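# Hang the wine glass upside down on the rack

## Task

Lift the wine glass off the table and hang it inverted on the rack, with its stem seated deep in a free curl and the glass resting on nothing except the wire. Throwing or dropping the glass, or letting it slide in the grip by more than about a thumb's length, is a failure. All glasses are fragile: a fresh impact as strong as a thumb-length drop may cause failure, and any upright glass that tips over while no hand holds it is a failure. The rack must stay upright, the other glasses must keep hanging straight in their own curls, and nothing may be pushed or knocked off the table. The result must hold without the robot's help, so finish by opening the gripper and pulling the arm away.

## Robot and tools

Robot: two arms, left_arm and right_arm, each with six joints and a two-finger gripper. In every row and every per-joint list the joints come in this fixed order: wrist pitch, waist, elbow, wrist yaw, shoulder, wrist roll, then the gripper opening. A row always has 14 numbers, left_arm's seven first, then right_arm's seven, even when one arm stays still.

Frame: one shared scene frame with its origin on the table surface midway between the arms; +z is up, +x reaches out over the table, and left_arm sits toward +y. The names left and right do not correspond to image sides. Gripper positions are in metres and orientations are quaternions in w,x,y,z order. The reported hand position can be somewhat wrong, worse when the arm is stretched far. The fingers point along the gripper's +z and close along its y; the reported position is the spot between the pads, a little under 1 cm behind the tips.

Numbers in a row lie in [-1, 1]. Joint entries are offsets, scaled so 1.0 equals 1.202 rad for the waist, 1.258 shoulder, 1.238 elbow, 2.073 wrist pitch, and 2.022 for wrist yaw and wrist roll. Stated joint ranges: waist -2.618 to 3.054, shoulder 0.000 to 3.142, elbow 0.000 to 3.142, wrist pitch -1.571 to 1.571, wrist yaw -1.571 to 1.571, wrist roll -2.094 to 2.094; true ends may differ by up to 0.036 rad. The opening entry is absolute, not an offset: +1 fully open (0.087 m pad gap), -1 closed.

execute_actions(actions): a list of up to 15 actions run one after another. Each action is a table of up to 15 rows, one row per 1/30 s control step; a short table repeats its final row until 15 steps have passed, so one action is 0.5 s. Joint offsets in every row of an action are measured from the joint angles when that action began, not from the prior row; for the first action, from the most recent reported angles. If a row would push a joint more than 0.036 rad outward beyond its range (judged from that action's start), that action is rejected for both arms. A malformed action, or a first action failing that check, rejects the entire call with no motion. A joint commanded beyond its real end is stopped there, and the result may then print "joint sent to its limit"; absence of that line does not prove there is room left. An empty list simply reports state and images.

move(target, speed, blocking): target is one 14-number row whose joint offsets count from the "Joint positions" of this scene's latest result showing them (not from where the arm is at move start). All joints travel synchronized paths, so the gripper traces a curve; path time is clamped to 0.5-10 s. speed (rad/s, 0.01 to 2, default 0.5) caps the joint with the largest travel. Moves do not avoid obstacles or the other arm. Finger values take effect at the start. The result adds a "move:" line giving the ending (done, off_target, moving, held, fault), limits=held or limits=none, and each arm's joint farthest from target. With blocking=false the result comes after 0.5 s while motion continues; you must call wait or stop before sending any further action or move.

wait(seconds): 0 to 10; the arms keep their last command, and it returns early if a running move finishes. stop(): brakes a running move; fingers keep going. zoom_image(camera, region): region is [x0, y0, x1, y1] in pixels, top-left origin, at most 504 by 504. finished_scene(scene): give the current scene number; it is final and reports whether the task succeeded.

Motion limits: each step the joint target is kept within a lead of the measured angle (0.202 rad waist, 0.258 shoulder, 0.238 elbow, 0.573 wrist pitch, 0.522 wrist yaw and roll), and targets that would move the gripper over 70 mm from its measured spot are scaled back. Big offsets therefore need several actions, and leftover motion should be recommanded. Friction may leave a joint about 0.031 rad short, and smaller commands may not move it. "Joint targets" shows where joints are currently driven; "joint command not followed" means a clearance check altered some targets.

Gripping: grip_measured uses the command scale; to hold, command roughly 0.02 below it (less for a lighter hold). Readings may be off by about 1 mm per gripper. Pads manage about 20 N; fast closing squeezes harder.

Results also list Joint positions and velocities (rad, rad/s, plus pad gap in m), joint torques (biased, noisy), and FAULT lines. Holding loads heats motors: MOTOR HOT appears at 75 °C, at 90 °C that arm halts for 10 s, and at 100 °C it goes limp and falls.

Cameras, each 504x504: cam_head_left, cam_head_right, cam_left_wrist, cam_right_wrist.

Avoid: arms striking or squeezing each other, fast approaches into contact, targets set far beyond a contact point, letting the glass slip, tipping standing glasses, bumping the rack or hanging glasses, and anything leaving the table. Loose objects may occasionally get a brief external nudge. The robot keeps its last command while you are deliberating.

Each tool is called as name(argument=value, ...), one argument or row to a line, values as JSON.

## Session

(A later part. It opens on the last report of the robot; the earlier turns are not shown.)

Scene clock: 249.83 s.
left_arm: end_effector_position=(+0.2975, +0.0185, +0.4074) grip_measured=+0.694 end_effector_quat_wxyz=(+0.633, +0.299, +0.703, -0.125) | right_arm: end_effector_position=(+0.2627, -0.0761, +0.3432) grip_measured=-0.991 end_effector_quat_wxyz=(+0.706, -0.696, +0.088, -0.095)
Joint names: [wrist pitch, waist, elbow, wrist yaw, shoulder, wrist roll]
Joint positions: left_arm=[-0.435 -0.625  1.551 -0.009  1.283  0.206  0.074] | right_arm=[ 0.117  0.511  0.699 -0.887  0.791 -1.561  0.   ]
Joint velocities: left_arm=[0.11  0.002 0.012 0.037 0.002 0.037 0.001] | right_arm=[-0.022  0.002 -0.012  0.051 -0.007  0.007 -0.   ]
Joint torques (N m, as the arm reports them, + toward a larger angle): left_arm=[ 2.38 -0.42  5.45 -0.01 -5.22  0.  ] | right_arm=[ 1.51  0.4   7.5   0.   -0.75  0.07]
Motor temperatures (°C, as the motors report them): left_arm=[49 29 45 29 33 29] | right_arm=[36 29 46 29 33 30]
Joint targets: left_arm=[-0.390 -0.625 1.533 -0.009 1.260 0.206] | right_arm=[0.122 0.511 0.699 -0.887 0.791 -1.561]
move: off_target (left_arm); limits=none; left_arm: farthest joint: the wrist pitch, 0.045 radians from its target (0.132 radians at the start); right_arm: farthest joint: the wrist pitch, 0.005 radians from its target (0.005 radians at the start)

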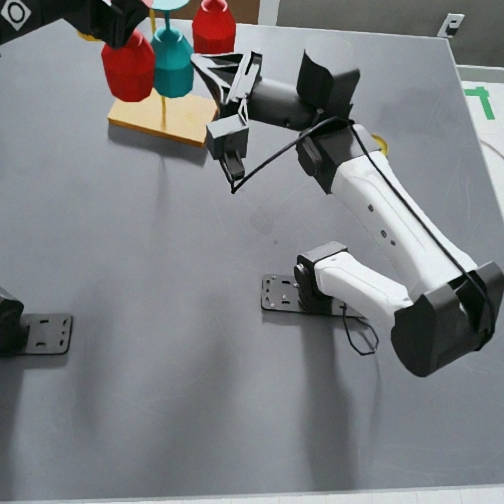

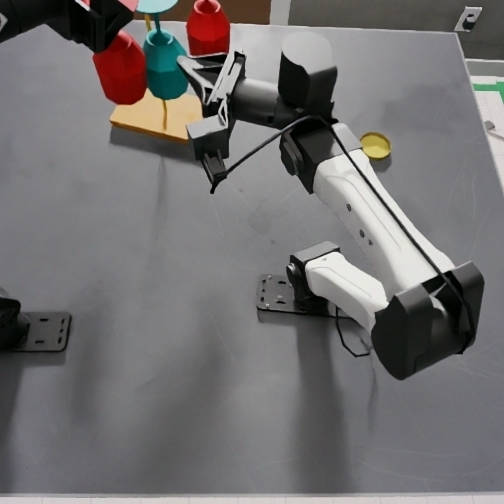

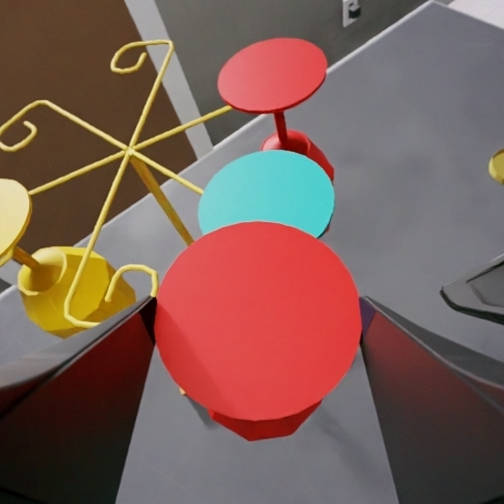

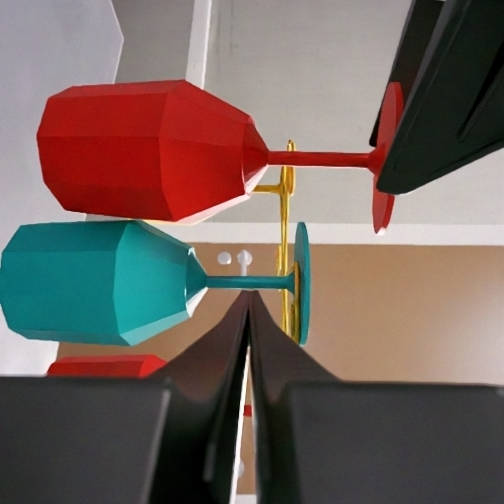

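move(
  target=[0.034,0.046,0.074,0,0.069,0.033,0.63, 0.003,0,0,0,0,0,-1],
  speed=0.06,
)

Scene clock: 255.83 s.
left_arm: end_effector_position=(+0.3288, +0.0243, +0.4073) grip_measured=+0.694 end_effector_quat_wxyz=(+0.639, +0.303, +0.702, -0.091) | right_arm: end_effector_position=(+0.2627, -0.0761, +0.3434) grip_measured=-0.991 end_effector_quat_wxyz=(+0.706, -0.696, +0.087, -0.095)
Joint names: [wrist pitch, waist, elbow, wrist yaw, shoulder, wrist roll]
Joint positions: left_arm=[-0.411 -0.578  1.605 -0.009  1.363  0.264  0.074] | right_arm=[ 0.117  0.511  0.699 -0.887  0.791 -1.561  0.   ]
Joint velocities: left_arm=[-0.007  0.007 -0.002 -0.037  0.017 -0.051 -0.001] | right_arm=[-0.022 -0.022 -0.017 -0.007  0.007 -0.022 -0.   ]
Joint torques (N m, as the arm reports them, + toward a larger angle): left_arm=[ 2.42  0.24  9.65  0.03 -3.97  0.12] | right_arm=[ 1.51  0.39  7.51  0.   -0.72  0.07]
Motor temperatures (°C, as the motors report them): left_arm=[49 29 45 29 34 29] | right_arm=[37 29 46 29 32 30]
Joint targets: left_arm=[-0.364 -0.570 1.642 -0.009 1.370 0.273] | right_arm=[0.123 0.511 0.699 -0.887 0.791 -1.561]
move: off_target (left_arm); limits=none; left_arm: farthest joint: the wrist pitch, 0.046 radians from its target (0.070 radians at the start); right_arm: farthest joint: the wrist pitch, 0.006 radians from its target (0.007 radians at the start)

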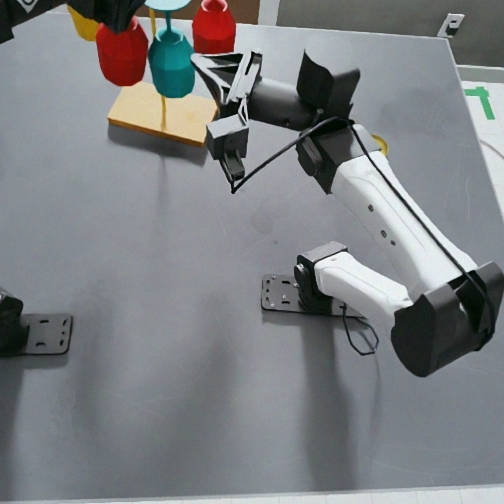

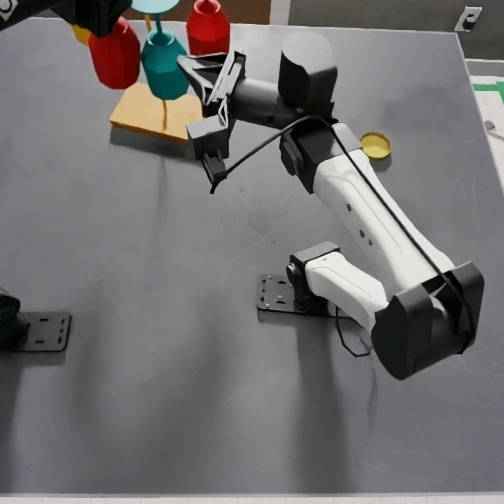

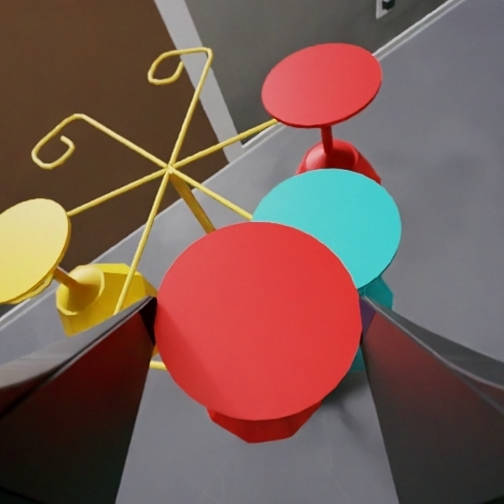

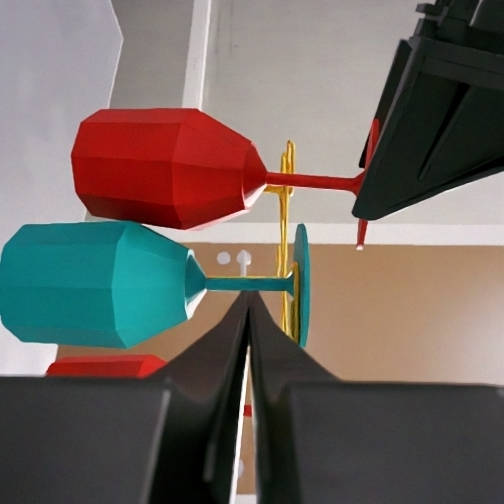

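zoom_image(
  camera="cam_head_left",
  region=[60,0,260,130],
)

zoom_image(
  camera="cam_right_wrist",
  region=[200,100,400,300],
)

Region (60, 0, 260, 130) of cam_head_left's 504x504 image, scaled by 2.520, with more detail than that image has; it fills the top 328 rows of this view, and the rest is white.

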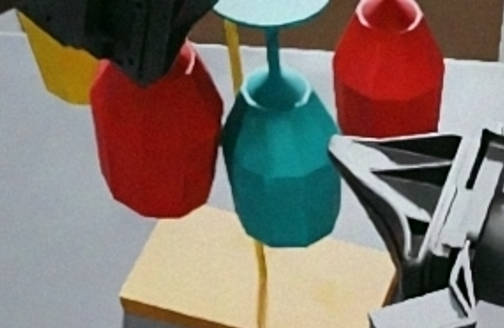

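Region (200, 100, 400, 300) of cam_right_wrist's 504x504 image, scaled by 2.520, with more detail than that image has.

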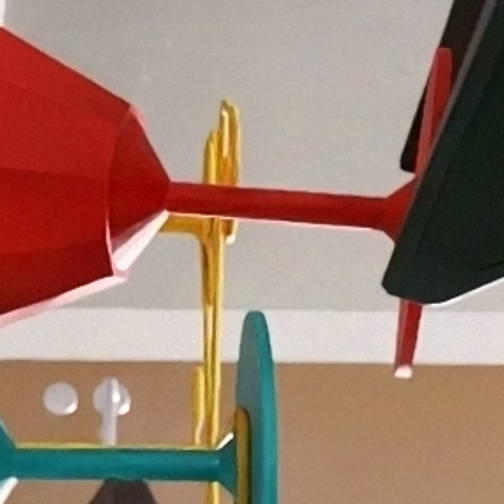

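move(
  target=[0.032,0,0.078,0,0.066,0.047,0.63, 0.003,0,0,0,0,0,-1],
  speed=0.04,
)

zoom_image(
  camera="cam_head_left",
  region=[60,0,260,130],
)

zoom_image(
  camera="cam_right_wrist",
  region=[150,80,400,330],
)

Scene clock: 268.53 s.
left_arm: end_effector_position=(+0.3496, +0.0153, +0.4088) grip_measured=+0.694 end_effector_quat_wxyz=(+0.643, +0.332, +0.687, -0.064) | right_arm: end_effector_position=(+0.2627, -0.0761, +0.3436) grip_measured=-0.991 end_effector_quat_wxyz=(+0.706, -0.696, +0.087, -0.096)
Joint names: [wrist pitch, waist, elbow, wrist yaw, shoulder, wrist roll]
Joint positions: left_arm=[-0.39  -0.578  1.665 -0.009  1.44   0.35   0.074] | right_arm=[ 0.118  0.511  0.699 -0.887  0.791 -1.561  0.   ]
Joint velocities: left_arm=[-0.022  0.002 -0.017  0.037 -0.017  0.066 -0.001] | right_arm=[-0.007 -0.002 -0.007  0.022 -0.002 -0.022  0.001]
Joint torques (N m, as the arm reports them, + toward a larger angle): left_arm=[ 2.38 -0.48  9.96  0.06 -4.56  0.09] | right_arm=[ 1.5   0.38  7.53  0.   -0.69  0.08]
Motor temperatures (°C, as the motors report them): left_arm=[50 29 46 29 34 29] | right_arm=[38 29 47 29 32 30]
Joint targets: left_arm=[-0.345 -0.578 1.702 -0.009 1.446 0.360] | right_arm=[0.124 0.511 0.699 -0.887 0.791 -1.561]
move: off_target (left_arm); limits=none; left_arm: farthest joint: the wrist pitch, 0.045 radians from its target (0.066 radians at the start); right_arm: farthest joint: the wrist pitch, 0.005 radians from its target (0.006 radians at the start)

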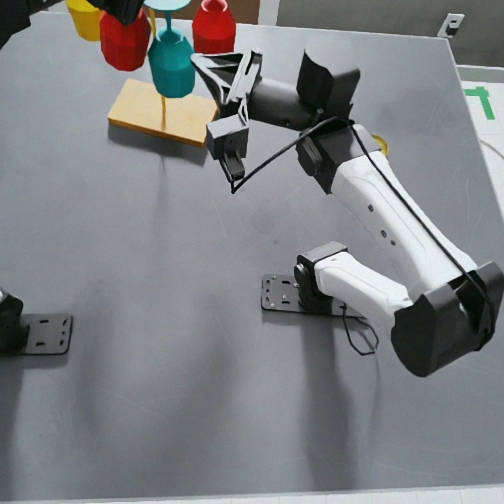

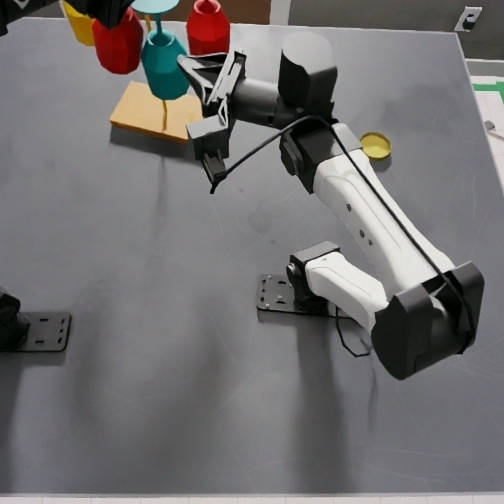

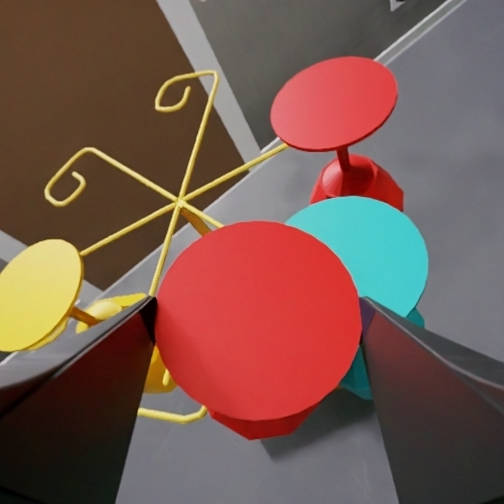

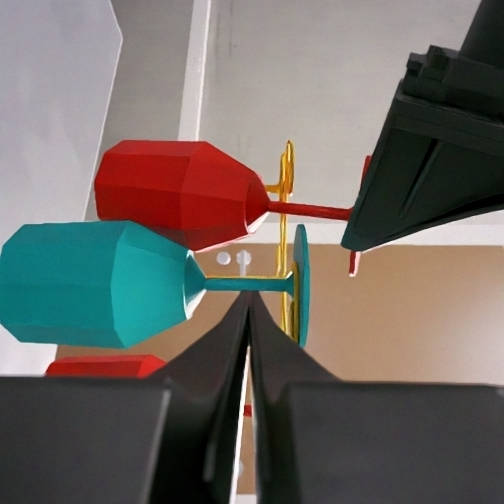

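Region (60, 0, 260, 130) of cam_head_left's 504x504 image, scaled by 2.520, with more detail than that image has; it fills the top 328 rows of this view, and the rest is white.

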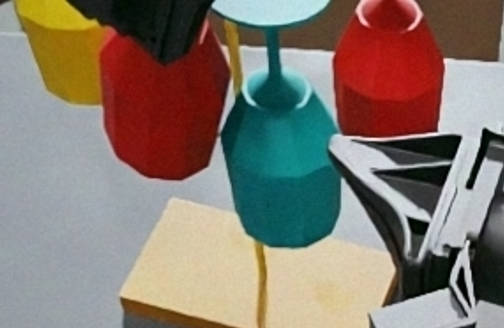

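Region (150, 80, 400, 330) of cam_right_wrist's 504x504 image, scaled by 2.016, with more detail than that image has.

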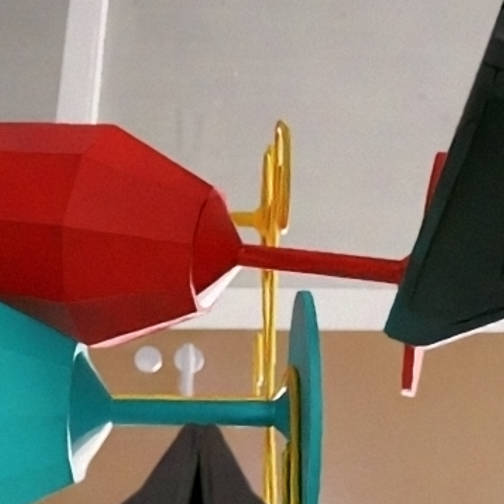

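move(
  target=[0.028,0.039,0.086,0,0.070,0.004,0.63, 0.003,0,0,0,0,0,-1],
  speed=0.04,
)

zoom_image(
  camera="cam_right_wrist",
  region=[150,80,400,330],
)

Scene clock: 276.23 s.
left_arm: end_effector_position=(+0.3780, +0.0190, +0.4078) grip_measured=+0.694 end_effector_quat_wxyz=(+0.644, +0.319, +0.693, -0.051) | right_arm: end_effector_position=(+0.2627, -0.0761, +0.3439) grip_measured=-0.991 end_effector_quat_wxyz=(+0.707, -0.696, +0.087, -0.096)
Joint names: [wrist pitch, waist, elbow, wrist yaw, shoulder, wrist roll]
Joint positions: left_arm=[-0.377 -0.54   1.734 -0.009  1.523  0.351  0.074] | right_arm=[ 0.12   0.511  0.699 -0.887  0.791 -1.561  0.   ]
Joint velocities: left_arm=[ 0.037 -0.017 -0.002  0.037  0.002 -0.037 -0.   ] | right_arm=[-0.051 -0.007 -0.007 -0.022 -0.002  0.066  0.   ]
Joint torques (N m, as the arm reports them, + toward a larger angle): left_arm=[ 2.4   0.33  9.88  0.   -5.43  0.05] | right_arm=[ 1.52  0.37  7.58  0.01 -0.68  0.07]
Motor temperatures (°C, as the motors report them): left_arm=[50 29 47 29 34 29] | right_arm=[38 29 47 29 32 30]
Joint targets: left_arm=[-0.332 -0.531 1.771 -0.009 1.528 0.358] | right_arm=[0.125 0.511 0.699 -0.887 0.791 -1.561]
move: off_target (left_arm); limits=none; left_arm: farthest joint: the wrist pitch, 0.045 radians from its target (0.057 radians at the start); right_arm: farthest joint: the wrist pitch, 0.005 radians from its target (0.006 radians at the start)

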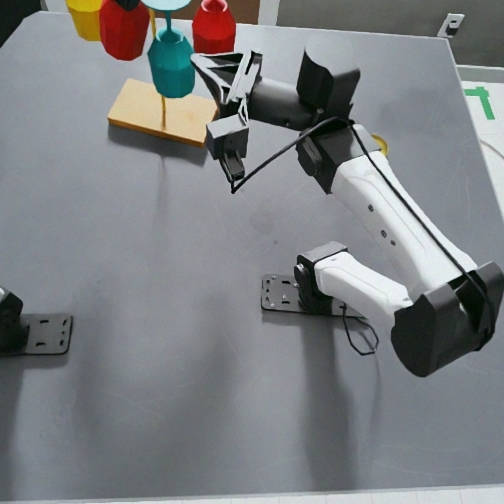

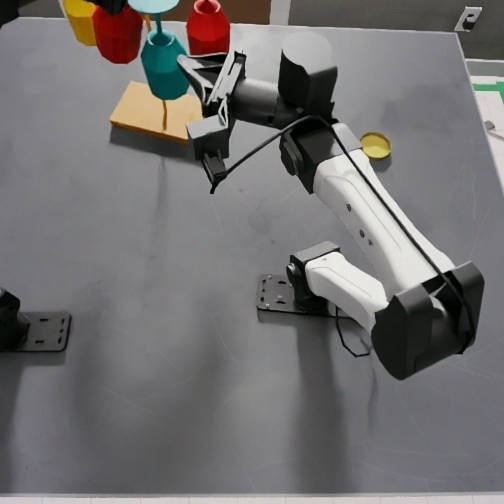

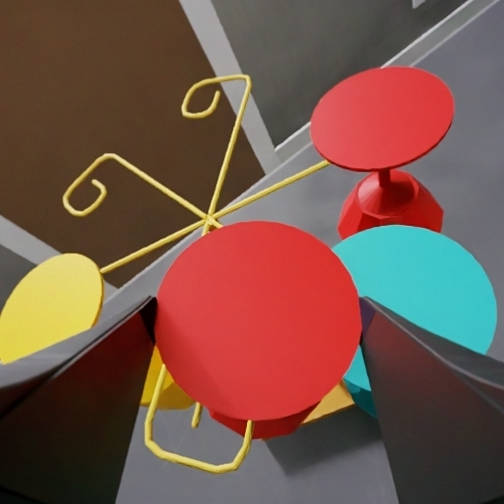

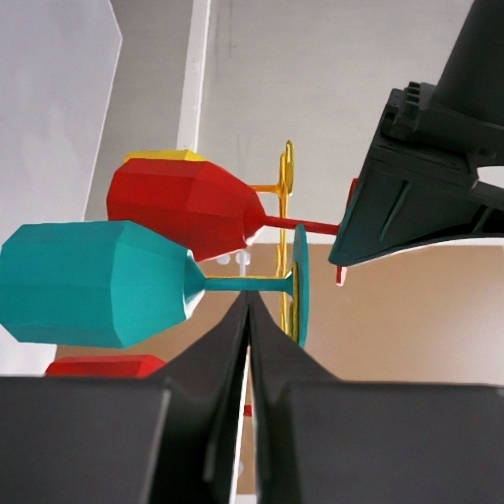

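Region (150, 80, 400, 330) of cam_right_wrist's 504x504 image, scaled by 2.016, with more detail than that image has.

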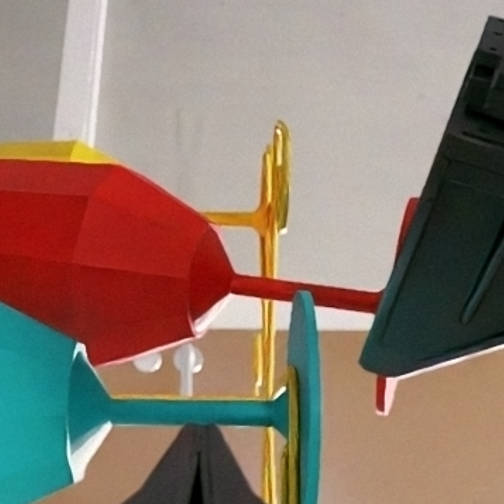

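move(
  target=[0.018,0.099,0.071,0,0.037,-0.174,0.63, 0.003,0,0,0,0,0,-1],
  speed=0.06,
)

Scene clock: 288.43 s.
left_arm: end_effector_position=(+0.4032, +0.0498, +0.4084) grip_measured=+0.694 end_effector_quat_wxyz=(+0.635, +0.154, +0.746, -0.126) | right_arm: end_effector_position=(+0.2627, -0.0761, +0.3440) grip_measured=-0.991 end_effector_quat_wxyz=(+0.707, -0.695, +0.086, -0.096)
Joint names: [wrist pitch, waist, elbow, wrist yaw, shoulder, wrist roll]
Joint positions: left_arm=[-0.384 -0.429  1.786 -0.009  1.564  0.006  0.074] | right_arm=[ 0.12   0.511  0.699 -0.887  0.791 -1.561  0.   ]
Joint velocities: left_arm=[-0.022 -0.012 -0.002 -0.022 -0.022 -0.007 -0.001] | right_arm=[-0.007 -0.017 -0.007  0.081  0.007  0.066 -0.   ]
Joint torques (N m, as the arm reports them, + toward a larger angle): left_arm=[ 2.42  0.24  9.8   0.04 -5.51 -0.06] | right_arm=[ 1.5   0.37  7.48 -0.01 -0.67  0.07]
Motor temperatures (°C, as the motors report them): left_arm=[51 29 48 29 35 29] | right_arm=[39 29 48 29 32 30]
Joint targets: left_arm=[-0.339 -0.420 1.822 -0.009 1.569 -0.001] | right_arm=[0.126 0.511 0.699 -0.887 0.791 -1.561]
move: off_target (left_arm); limits=none; left_arm: farthest joint: the wrist pitch, 0.045 radians from its target (0.037 radians at the start); right_arm: farthest joint: the wrist pitch, 0.006 radians from its target (0.007 radians at the start)

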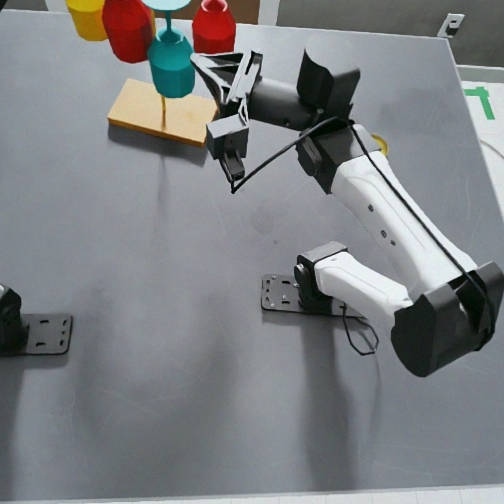

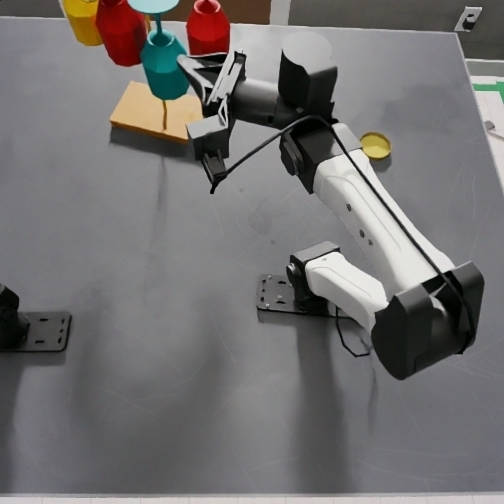

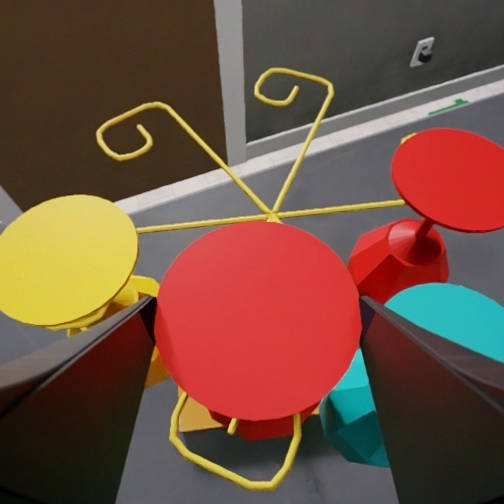

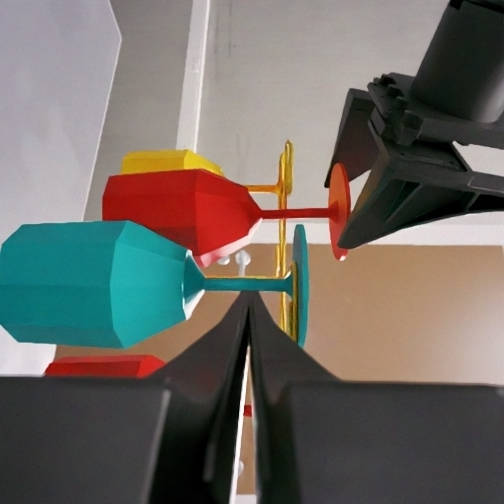

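move(
  target=[0.022,0.023,0.029,0,0.003,0,0.63, 0.003,0,0,0,0,0,-1],
  speed=0.03,
)

Scene clock: 294.13 s.
left_arm: end_effector_position=(+0.4068, +0.0585, +0.4084) grip_measured=+0.694 end_effector_quat_wxyz=(+0.636, +0.147, +0.748, -0.120) | right_arm: end_effector_position=(+0.2627, -0.0761, +0.3443) grip_measured=-0.991 end_effector_quat_wxyz=(+0.707, -0.695, +0.086, -0.097)
Joint names: [wrist pitch, waist, elbow, wrist yaw, shoulder, wrist roll]
Joint positions: left_arm=[-0.384 -0.409  1.786 -0.009  1.564  0.006  0.074] | right_arm=[ 0.122  0.511  0.699 -0.887  0.791 -1.561  0.   ]
Joint velocities: left_arm=[ 0.022 -0.017 -0.032 -0.022  0.002 -0.066 -0.001] | right_arm=[-0.022 -0.012 -0.007 -0.125  0.002  0.037  0.   ]
Joint torques (N m, as the arm reports them, + toward a larger angle): left_arm=[ 2.32  0.4   9.8   0.03 -5.5   0.06] | right_arm=[ 1.5   0.41  7.53  0.01 -0.71  0.07]
Motor temperatures (°C, as the motors report them): left_arm=[51 29 49 29 36 29] | right_arm=[39 29 48 29 32 30]
Joint targets: left_arm=[-0.339 -0.401 1.821 -0.009 1.568 0.006] | right_arm=[0.127 0.511 0.699 -0.887 0.791 -1.561]
move: off_target (left_arm); limits=none; left_arm: farthest joint: the wrist pitch, 0.046 radians from its target (0.046 radians at the start); right_arm: farthest joint: the wrist pitch, 0.005 radians from its target (0.006 radians at the start)

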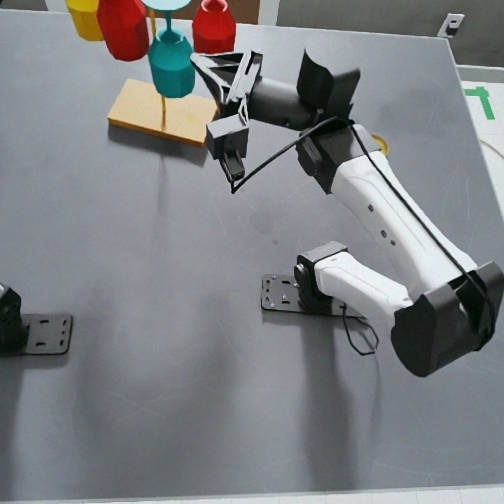

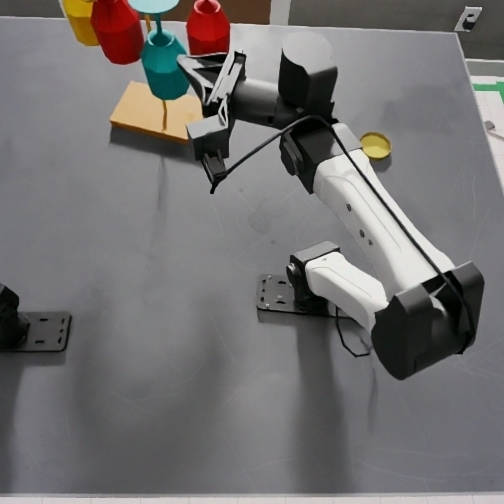

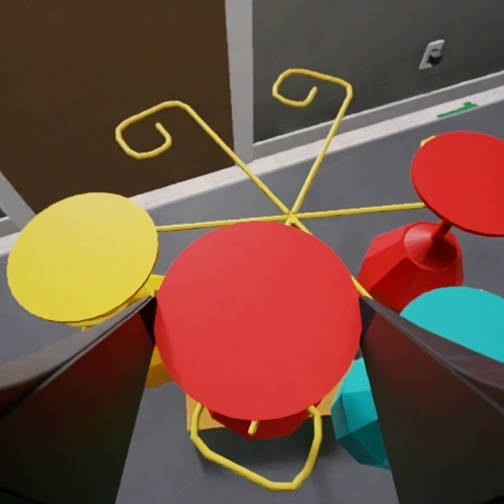

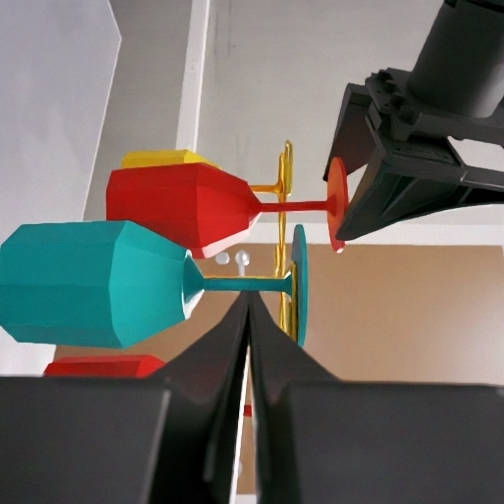

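execute_actions(
  actions=[
    [[0.022,0.005,-0.012,0,-0.016,0,0.63,0.003,0,0,0,0,0,-1]],
  ],
)

move(
  target=[0.019,0.018,-0.063,0,-0.069,0,0.63, 0.003,0,0,0,0,0,-1],
  speed=0.03,
)

Scene clock: 298.73 s.
left_arm: end_effector_position=(+0.4069, +0.0585, +0.4086) grip_measured=+0.694 end_effector_quat_wxyz=(+0.636, +0.147, +0.748, -0.120) | right_arm: end_effector_position=(+0.2627, -0.0761, +0.3445) grip_measured=-0.991 end_effector_quat_wxyz=(+0.707, -0.695, +0.086, -0.097)
Joint names: [wrist pitch, waist, elbow, wrist yaw, shoulder, wrist roll]
Joint positions: left_arm=[-0.384 -0.409  1.786 -0.009  1.564  0.006  0.074] | right_arm=[ 0.122  0.511  0.699 -0.887  0.791 -1.561  0.   ]
Joint velocities: left_arm=[ 0.007 -0.002 -0.017 -0.081  0.012 -0.022 -0.   ] | right_arm=[ 0.007  0.022 -0.022 -0.051 -0.002  0.037 -0.001]
Joint torques (N m, as the arm reports them, + toward a larger angle): left_arm=[ 2.41  0.07  5.81  0.02 -7.01  0.02] | right_arm=[ 1.51  0.38  7.55 -0.01 -0.72  0.07]
Motor temperatures (°C, as the motors report them): left_arm=[51 29 49 29 36 29] | right_arm=[39 29 48 29 32 30]
Joint targets: left_arm=[-0.339 -0.403 1.771 -0.009 1.544 0.006] | right_arm=[0.128 0.511 0.699 -0.887 0.791 -1.561]

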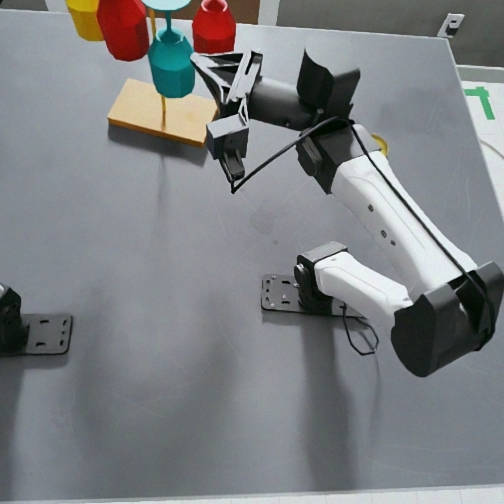

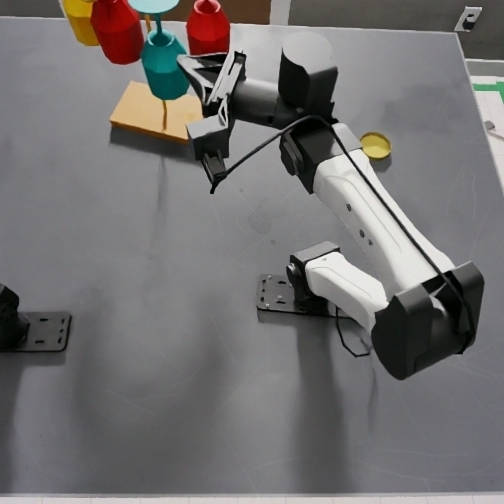

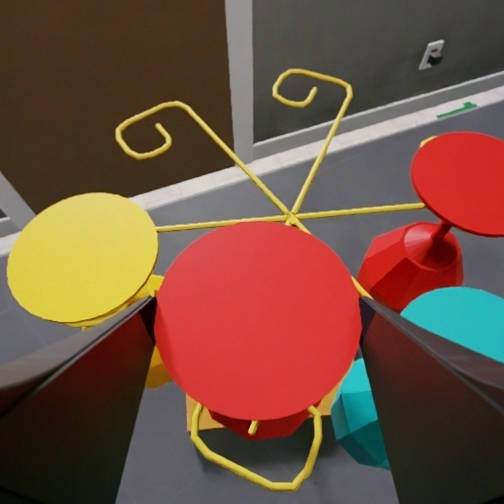

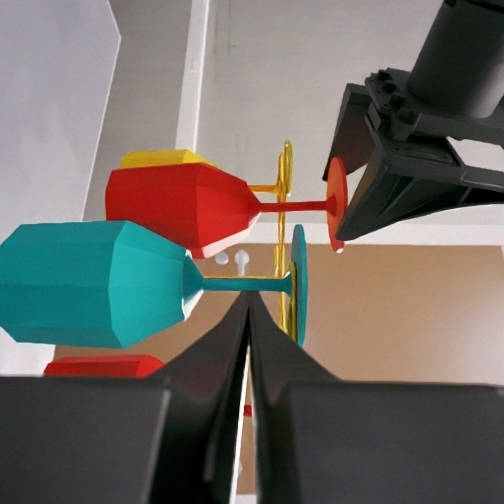

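Scene clock: 301.87 s.
left_arm: end_effector_position=(+0.3935, +0.0703, +0.4073) grip_measured=+0.694 end_effector_quat_wxyz=(+0.636, +0.143, +0.750, -0.116) | right_arm: end_effector_position=(+0.2627, -0.0761, +0.3447) grip_measured=-0.991 end_effector_quat_wxyz=(+0.707, -0.695, +0.086, -0.097)
Joint names: [wrist pitch, waist, elbow, wrist yaw, shoulder, wrist roll]
Joint positions: left_arm=[-0.389 -0.397  1.725 -0.009  1.502  0.006  0.074] | right_arm=[ 0.123  0.511  0.699 -0.887  0.791 -1.561  0.   ]
Joint velocities: left_arm=[ 0.007 -0.002 -0.007 -0.066 -0.002 -0.051 -0.001] | right_arm=[ 0.007 -0.017  0.002 -0.007  0.007 -0.051  0.001]
Joint torques (N m, as the arm reports them, + toward a larger angle): left_arm=[ 2.39  0.25  5.53  0.05 -7.04  0.  ] | right_arm=[ 1.5   0.38  7.53  0.   -0.68  0.06]
Motor temperatures (°C, as the motors report them): left_arm=[51 29 48 29 37 29] | right_arm=[39 29 48 29 32 30]
Joint targets: left_arm=[-0.344 -0.388 1.708 -0.009 1.477 0.006] | right_arm=[0.129 0.511 0.699 -0.887 0.791 -1.561]
move: off_target (left_arm); limits=none; left_arm: farthest joint: the wrist pitch, 0.045 radians from its target (0.039 radians at the start); right_arm: farthest joint: the wrist pitch, 0.005 radians from its target (0.006 radians at the start)

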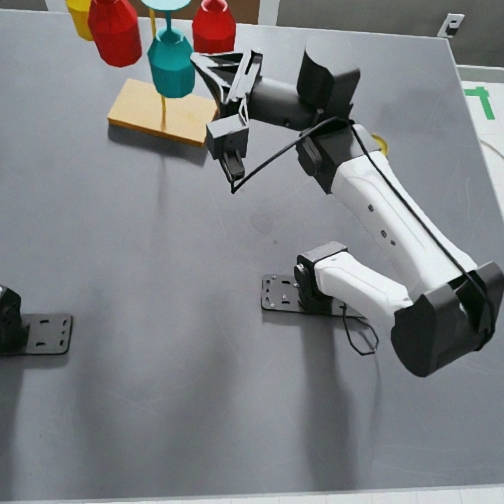

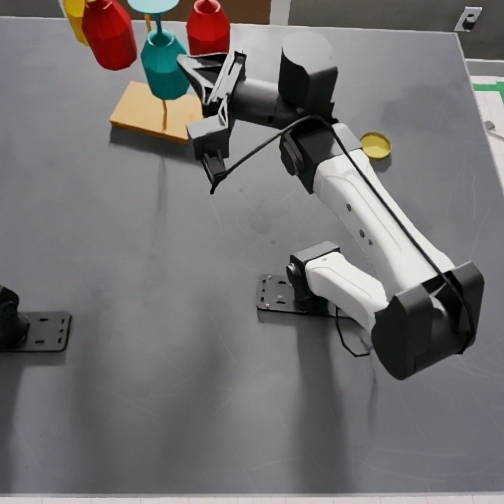

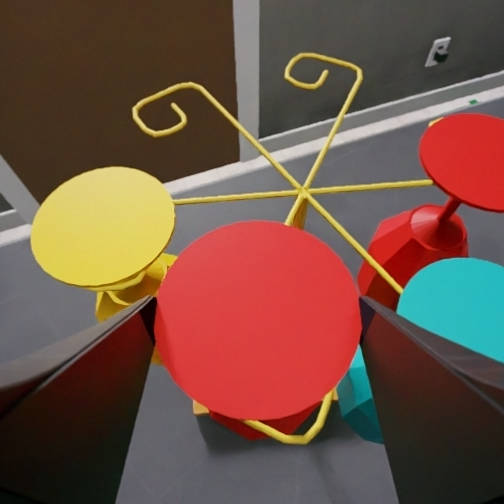

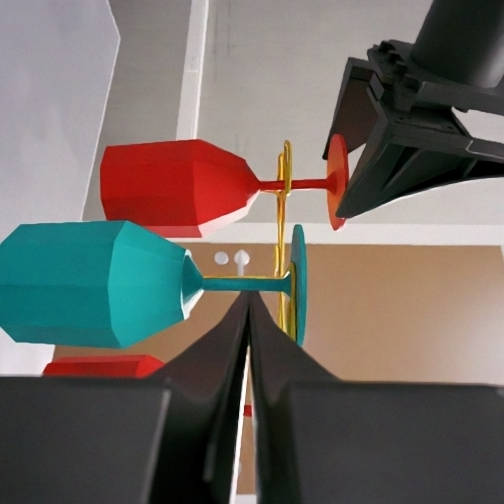

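execute_actions(
  actions=[
    [[0.022,0.018,-0.013,0,-0.019,0,0.63,0.003,0,0,0,0,0,-1]],
    [[0.022,0.008,-0.013,0,-0.019,0,0.63,0.003,0,0,0,0,0,-1]],
  ],
)

Scene clock: 308.40 s.
left_arm: end_effector_position=(+0.3960, +0.0768, +0.4076) grip_measured=+0.694 end_effector_quat_wxyz=(+0.637, +0.137, +0.751, -0.111) | right_arm: end_effector_position=(+0.2627, -0.0761, +0.3451) grip_measured=-0.991 end_effector_quat_wxyz=(+0.708, -0.694, +0.085, -0.098)
Joint names: [wrist pitch, waist, elbow, wrist yaw, shoulder, wrist roll]
Joint positions: left_arm=[-0.388 -0.382  1.725 -0.009  1.502  0.006  0.074] | right_arm=[ 0.125  0.511  0.699 -0.887  0.791 -1.561  0.   ]
Joint velocities: left_arm=[-0.037 -0.002 -0.002 -0.007 -0.017  0.051 -0.   ] | right_arm=[-0.066  0.012 -0.002  0.007 -0.022  0.037  0.   ]
Joint torques (N m, as the arm reports them, + toward a larger angle): left_arm=[ 2.41  0.5   5.69 -0.04 -6.96  0.02] | right_arm=[ 1.51  0.4   7.46 -0.01 -0.69  0.06]
Motor temperatures (°C, as the motors report them): left_arm=[52 29 47 29 38 29] | right_arm=[40 29 48 29 32 30]
Joint targets: left_arm=[-0.343 -0.372 1.709 -0.009 1.478 0.006] | right_arm=[0.131 0.511 0.699 -0.887 0.791 -1.561]

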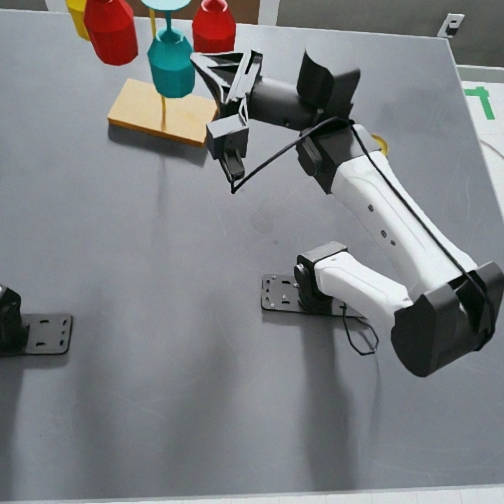

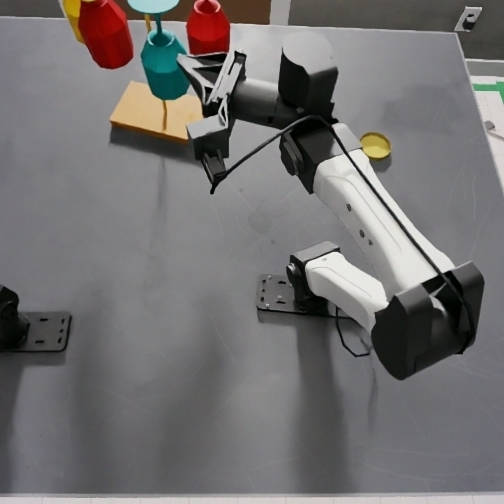

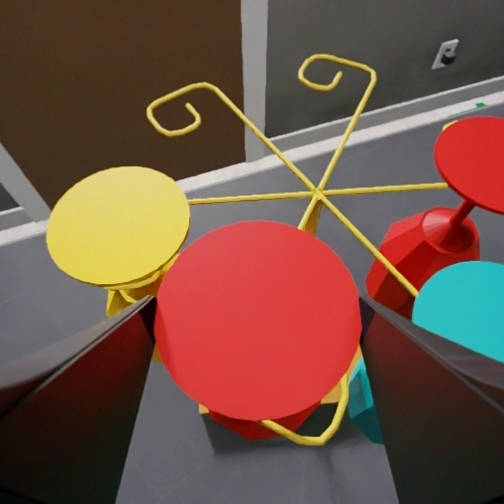

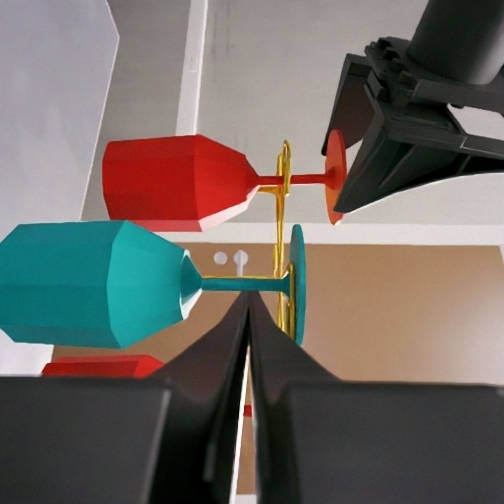

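move(
  target=[0.019,0.017,-0.056,0,-0.065,0,0.63, 0.003,0,0,0,0,0,-1],
  speed=0.03,
)

Scene clock: 312.73 s.
left_arm: end_effector_position=(+0.3831, +0.0874, +0.4077) grip_measured=+0.694 end_effector_quat_wxyz=(+0.638, +0.132, +0.751, -0.108) | right_arm: end_effector_position=(+0.2627, -0.0761, +0.3453) grip_measured=-0.991 end_effector_quat_wxyz=(+0.708, -0.694, +0.085, -0.098)
Joint names: [wrist pitch, waist, elbow, wrist yaw, shoulder, wrist roll]
Joint positions: left_arm=[-0.394 -0.37   1.674 -0.009  1.444  0.006  0.074] | right_arm=[ 0.126  0.511  0.699 -0.887  0.791 -1.561  0.   ]
Joint velocities: left_arm=[-0.051 -0.022 -0.007  0.081 -0.002  0.037  0.001] | right_arm=[ 0.007  0.002  0.012  0.022 -0.002  0.007  0.   ]
Joint torques (N m, as the arm reports them, + toward a larger angle): left_arm=[ 2.36  0.31  5.64  0.07 -6.61  0.02] | right_arm=[ 1.5   0.38  7.47 -0.01 -0.73  0.07]
Motor temperatures (°C, as the motors report them): left_arm=[52 29 46 29 38 29] | right_arm=[40 29 48 29 32 30]
Joint targets: left_arm=[-0.349 -0.361 1.656 -0.009 1.420 0.006] | right_arm=[0.131 0.511 0.699 -0.887 0.791 -1.561]
move: off_target (left_arm); limits=none; left_arm: farthest joint: the wrist pitch, 0.045 radians from its target (0.039 radians at the start); right_arm: farthest joint: the wrist pitch, 0.005 radians from its target (0.006 radians at the start)

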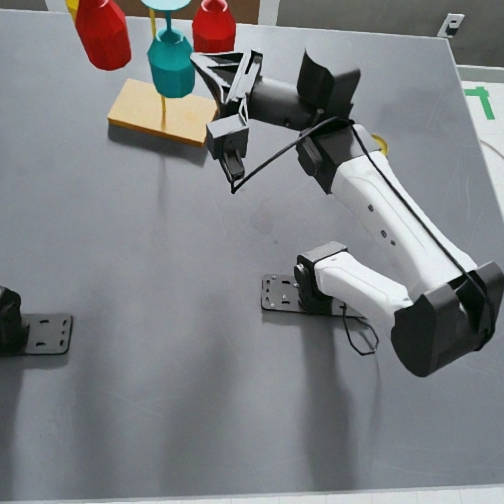

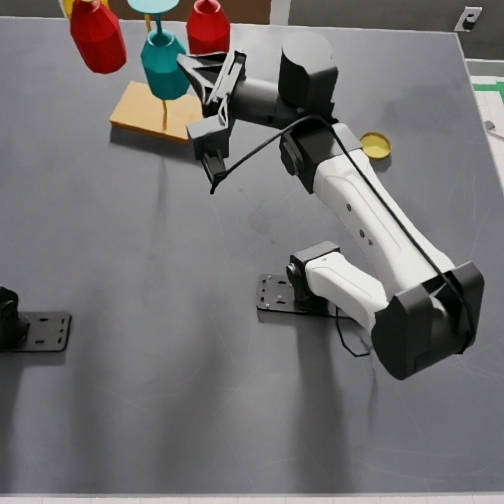

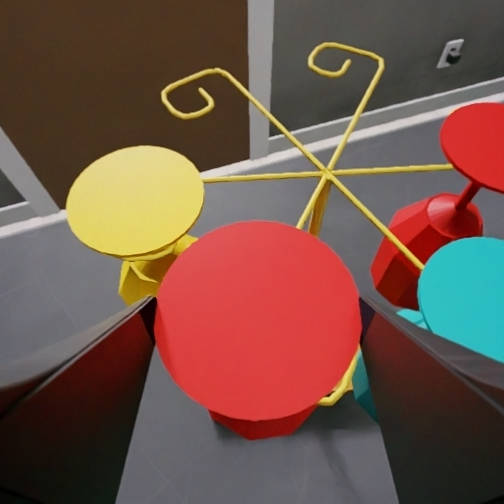

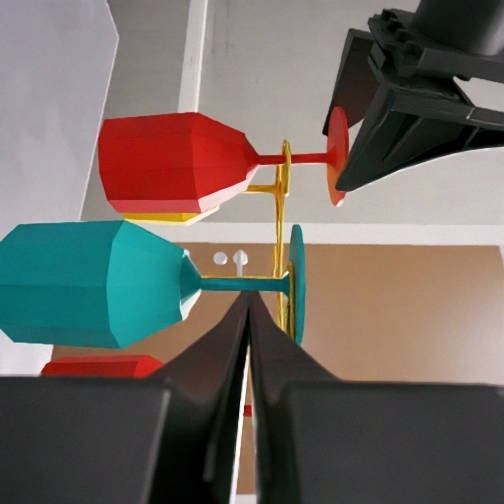

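move(
  target=[0.021,-0.029,-0.032,0,-0.038,0,0.63, 0.003,0,0,0,0,0,-1],
  speed=0.025,
)

Scene clock: 319.27 s.
left_arm: end_effector_position=(+0.3740, +0.0801, +0.4058) grip_measured=+0.694 end_effector_quat_wxyz=(+0.635, +0.141, +0.751, -0.115) | right_arm: end_effector_position=(+0.2627, -0.0761, +0.3455) grip_measured=-0.991 end_effector_quat_wxyz=(+0.708, -0.694, +0.084, -0.098)
Joint names: [wrist pitch, waist, elbow, wrist yaw, shoulder, wrist roll]
Joint positions: left_arm=[-0.397 -0.393  1.651 -0.009  1.422  0.006  0.074] | right_arm=[ 0.127  0.511  0.699 -0.887  0.791 -1.561  0.   ]
Joint velocities: left_arm=[-0.037 -0.012 -0.002 -0.051  0.007 -0.066 -0.001] | right_arm=[ 0.051  0.002 -0.002 -0.007 -0.017  0.037  0.002]
Joint torques (N m, as the arm reports them, + toward a larger angle): left_arm=[ 2.4  -1.48  5.54  0.   -6.29  0.04] | right_arm=[ 1.5   0.37  7.47  0.   -0.68  0.07]
Motor temperatures (°C, as the motors report them): left_arm=[52 29 45 29 39 29] | right_arm=[40 29 48 29 31 30]
Joint targets: left_arm=[-0.350 -0.405 1.634 -0.009 1.397 0.006] | right_arm=[0.133 0.511 0.699 -0.887 0.791 -1.561]
move: off_target (left_arm); limits=none; left_arm: farthest joint: the wrist pitch, 0.046 radians from its target (0.043 radians at the start); right_arm: farthest joint: the wrist pitch, 0.005 radians from its target (0.006 radians at the start)

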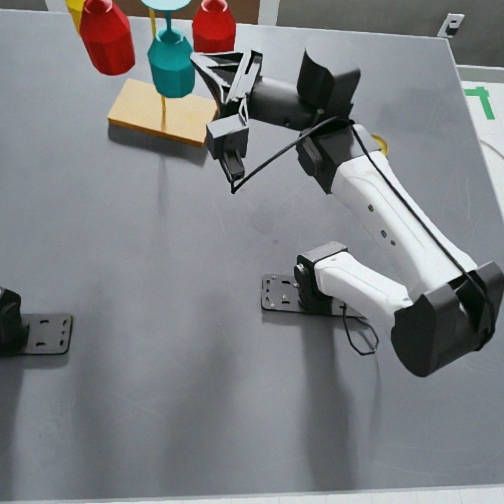

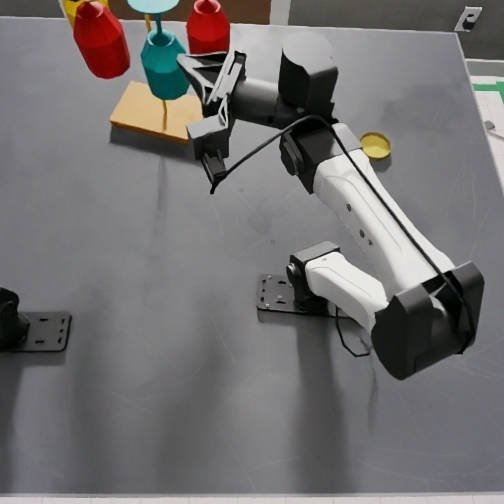

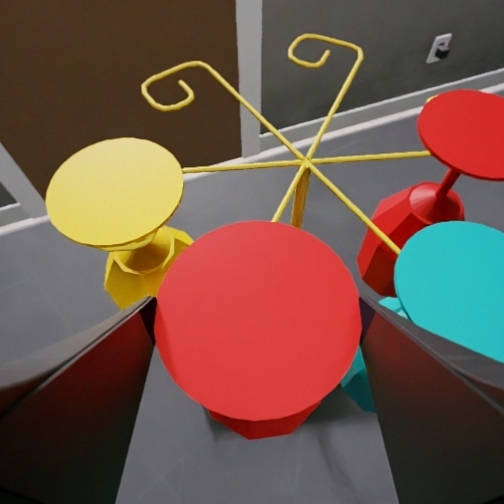

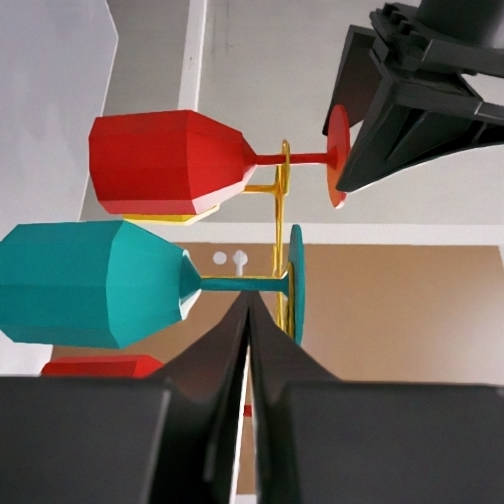

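zoom_image(
  camera="cam_right_wrist",
  region=[230,110,350,230],
)

Region (230, 110, 350, 230) of cam_right_wrist's 504x504 image, scaled by 4.200, with more detail than that image has.

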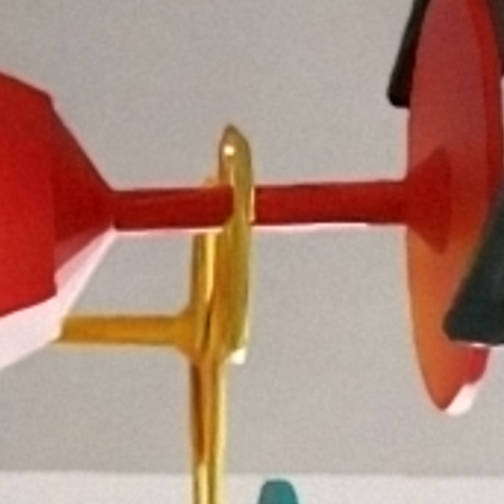

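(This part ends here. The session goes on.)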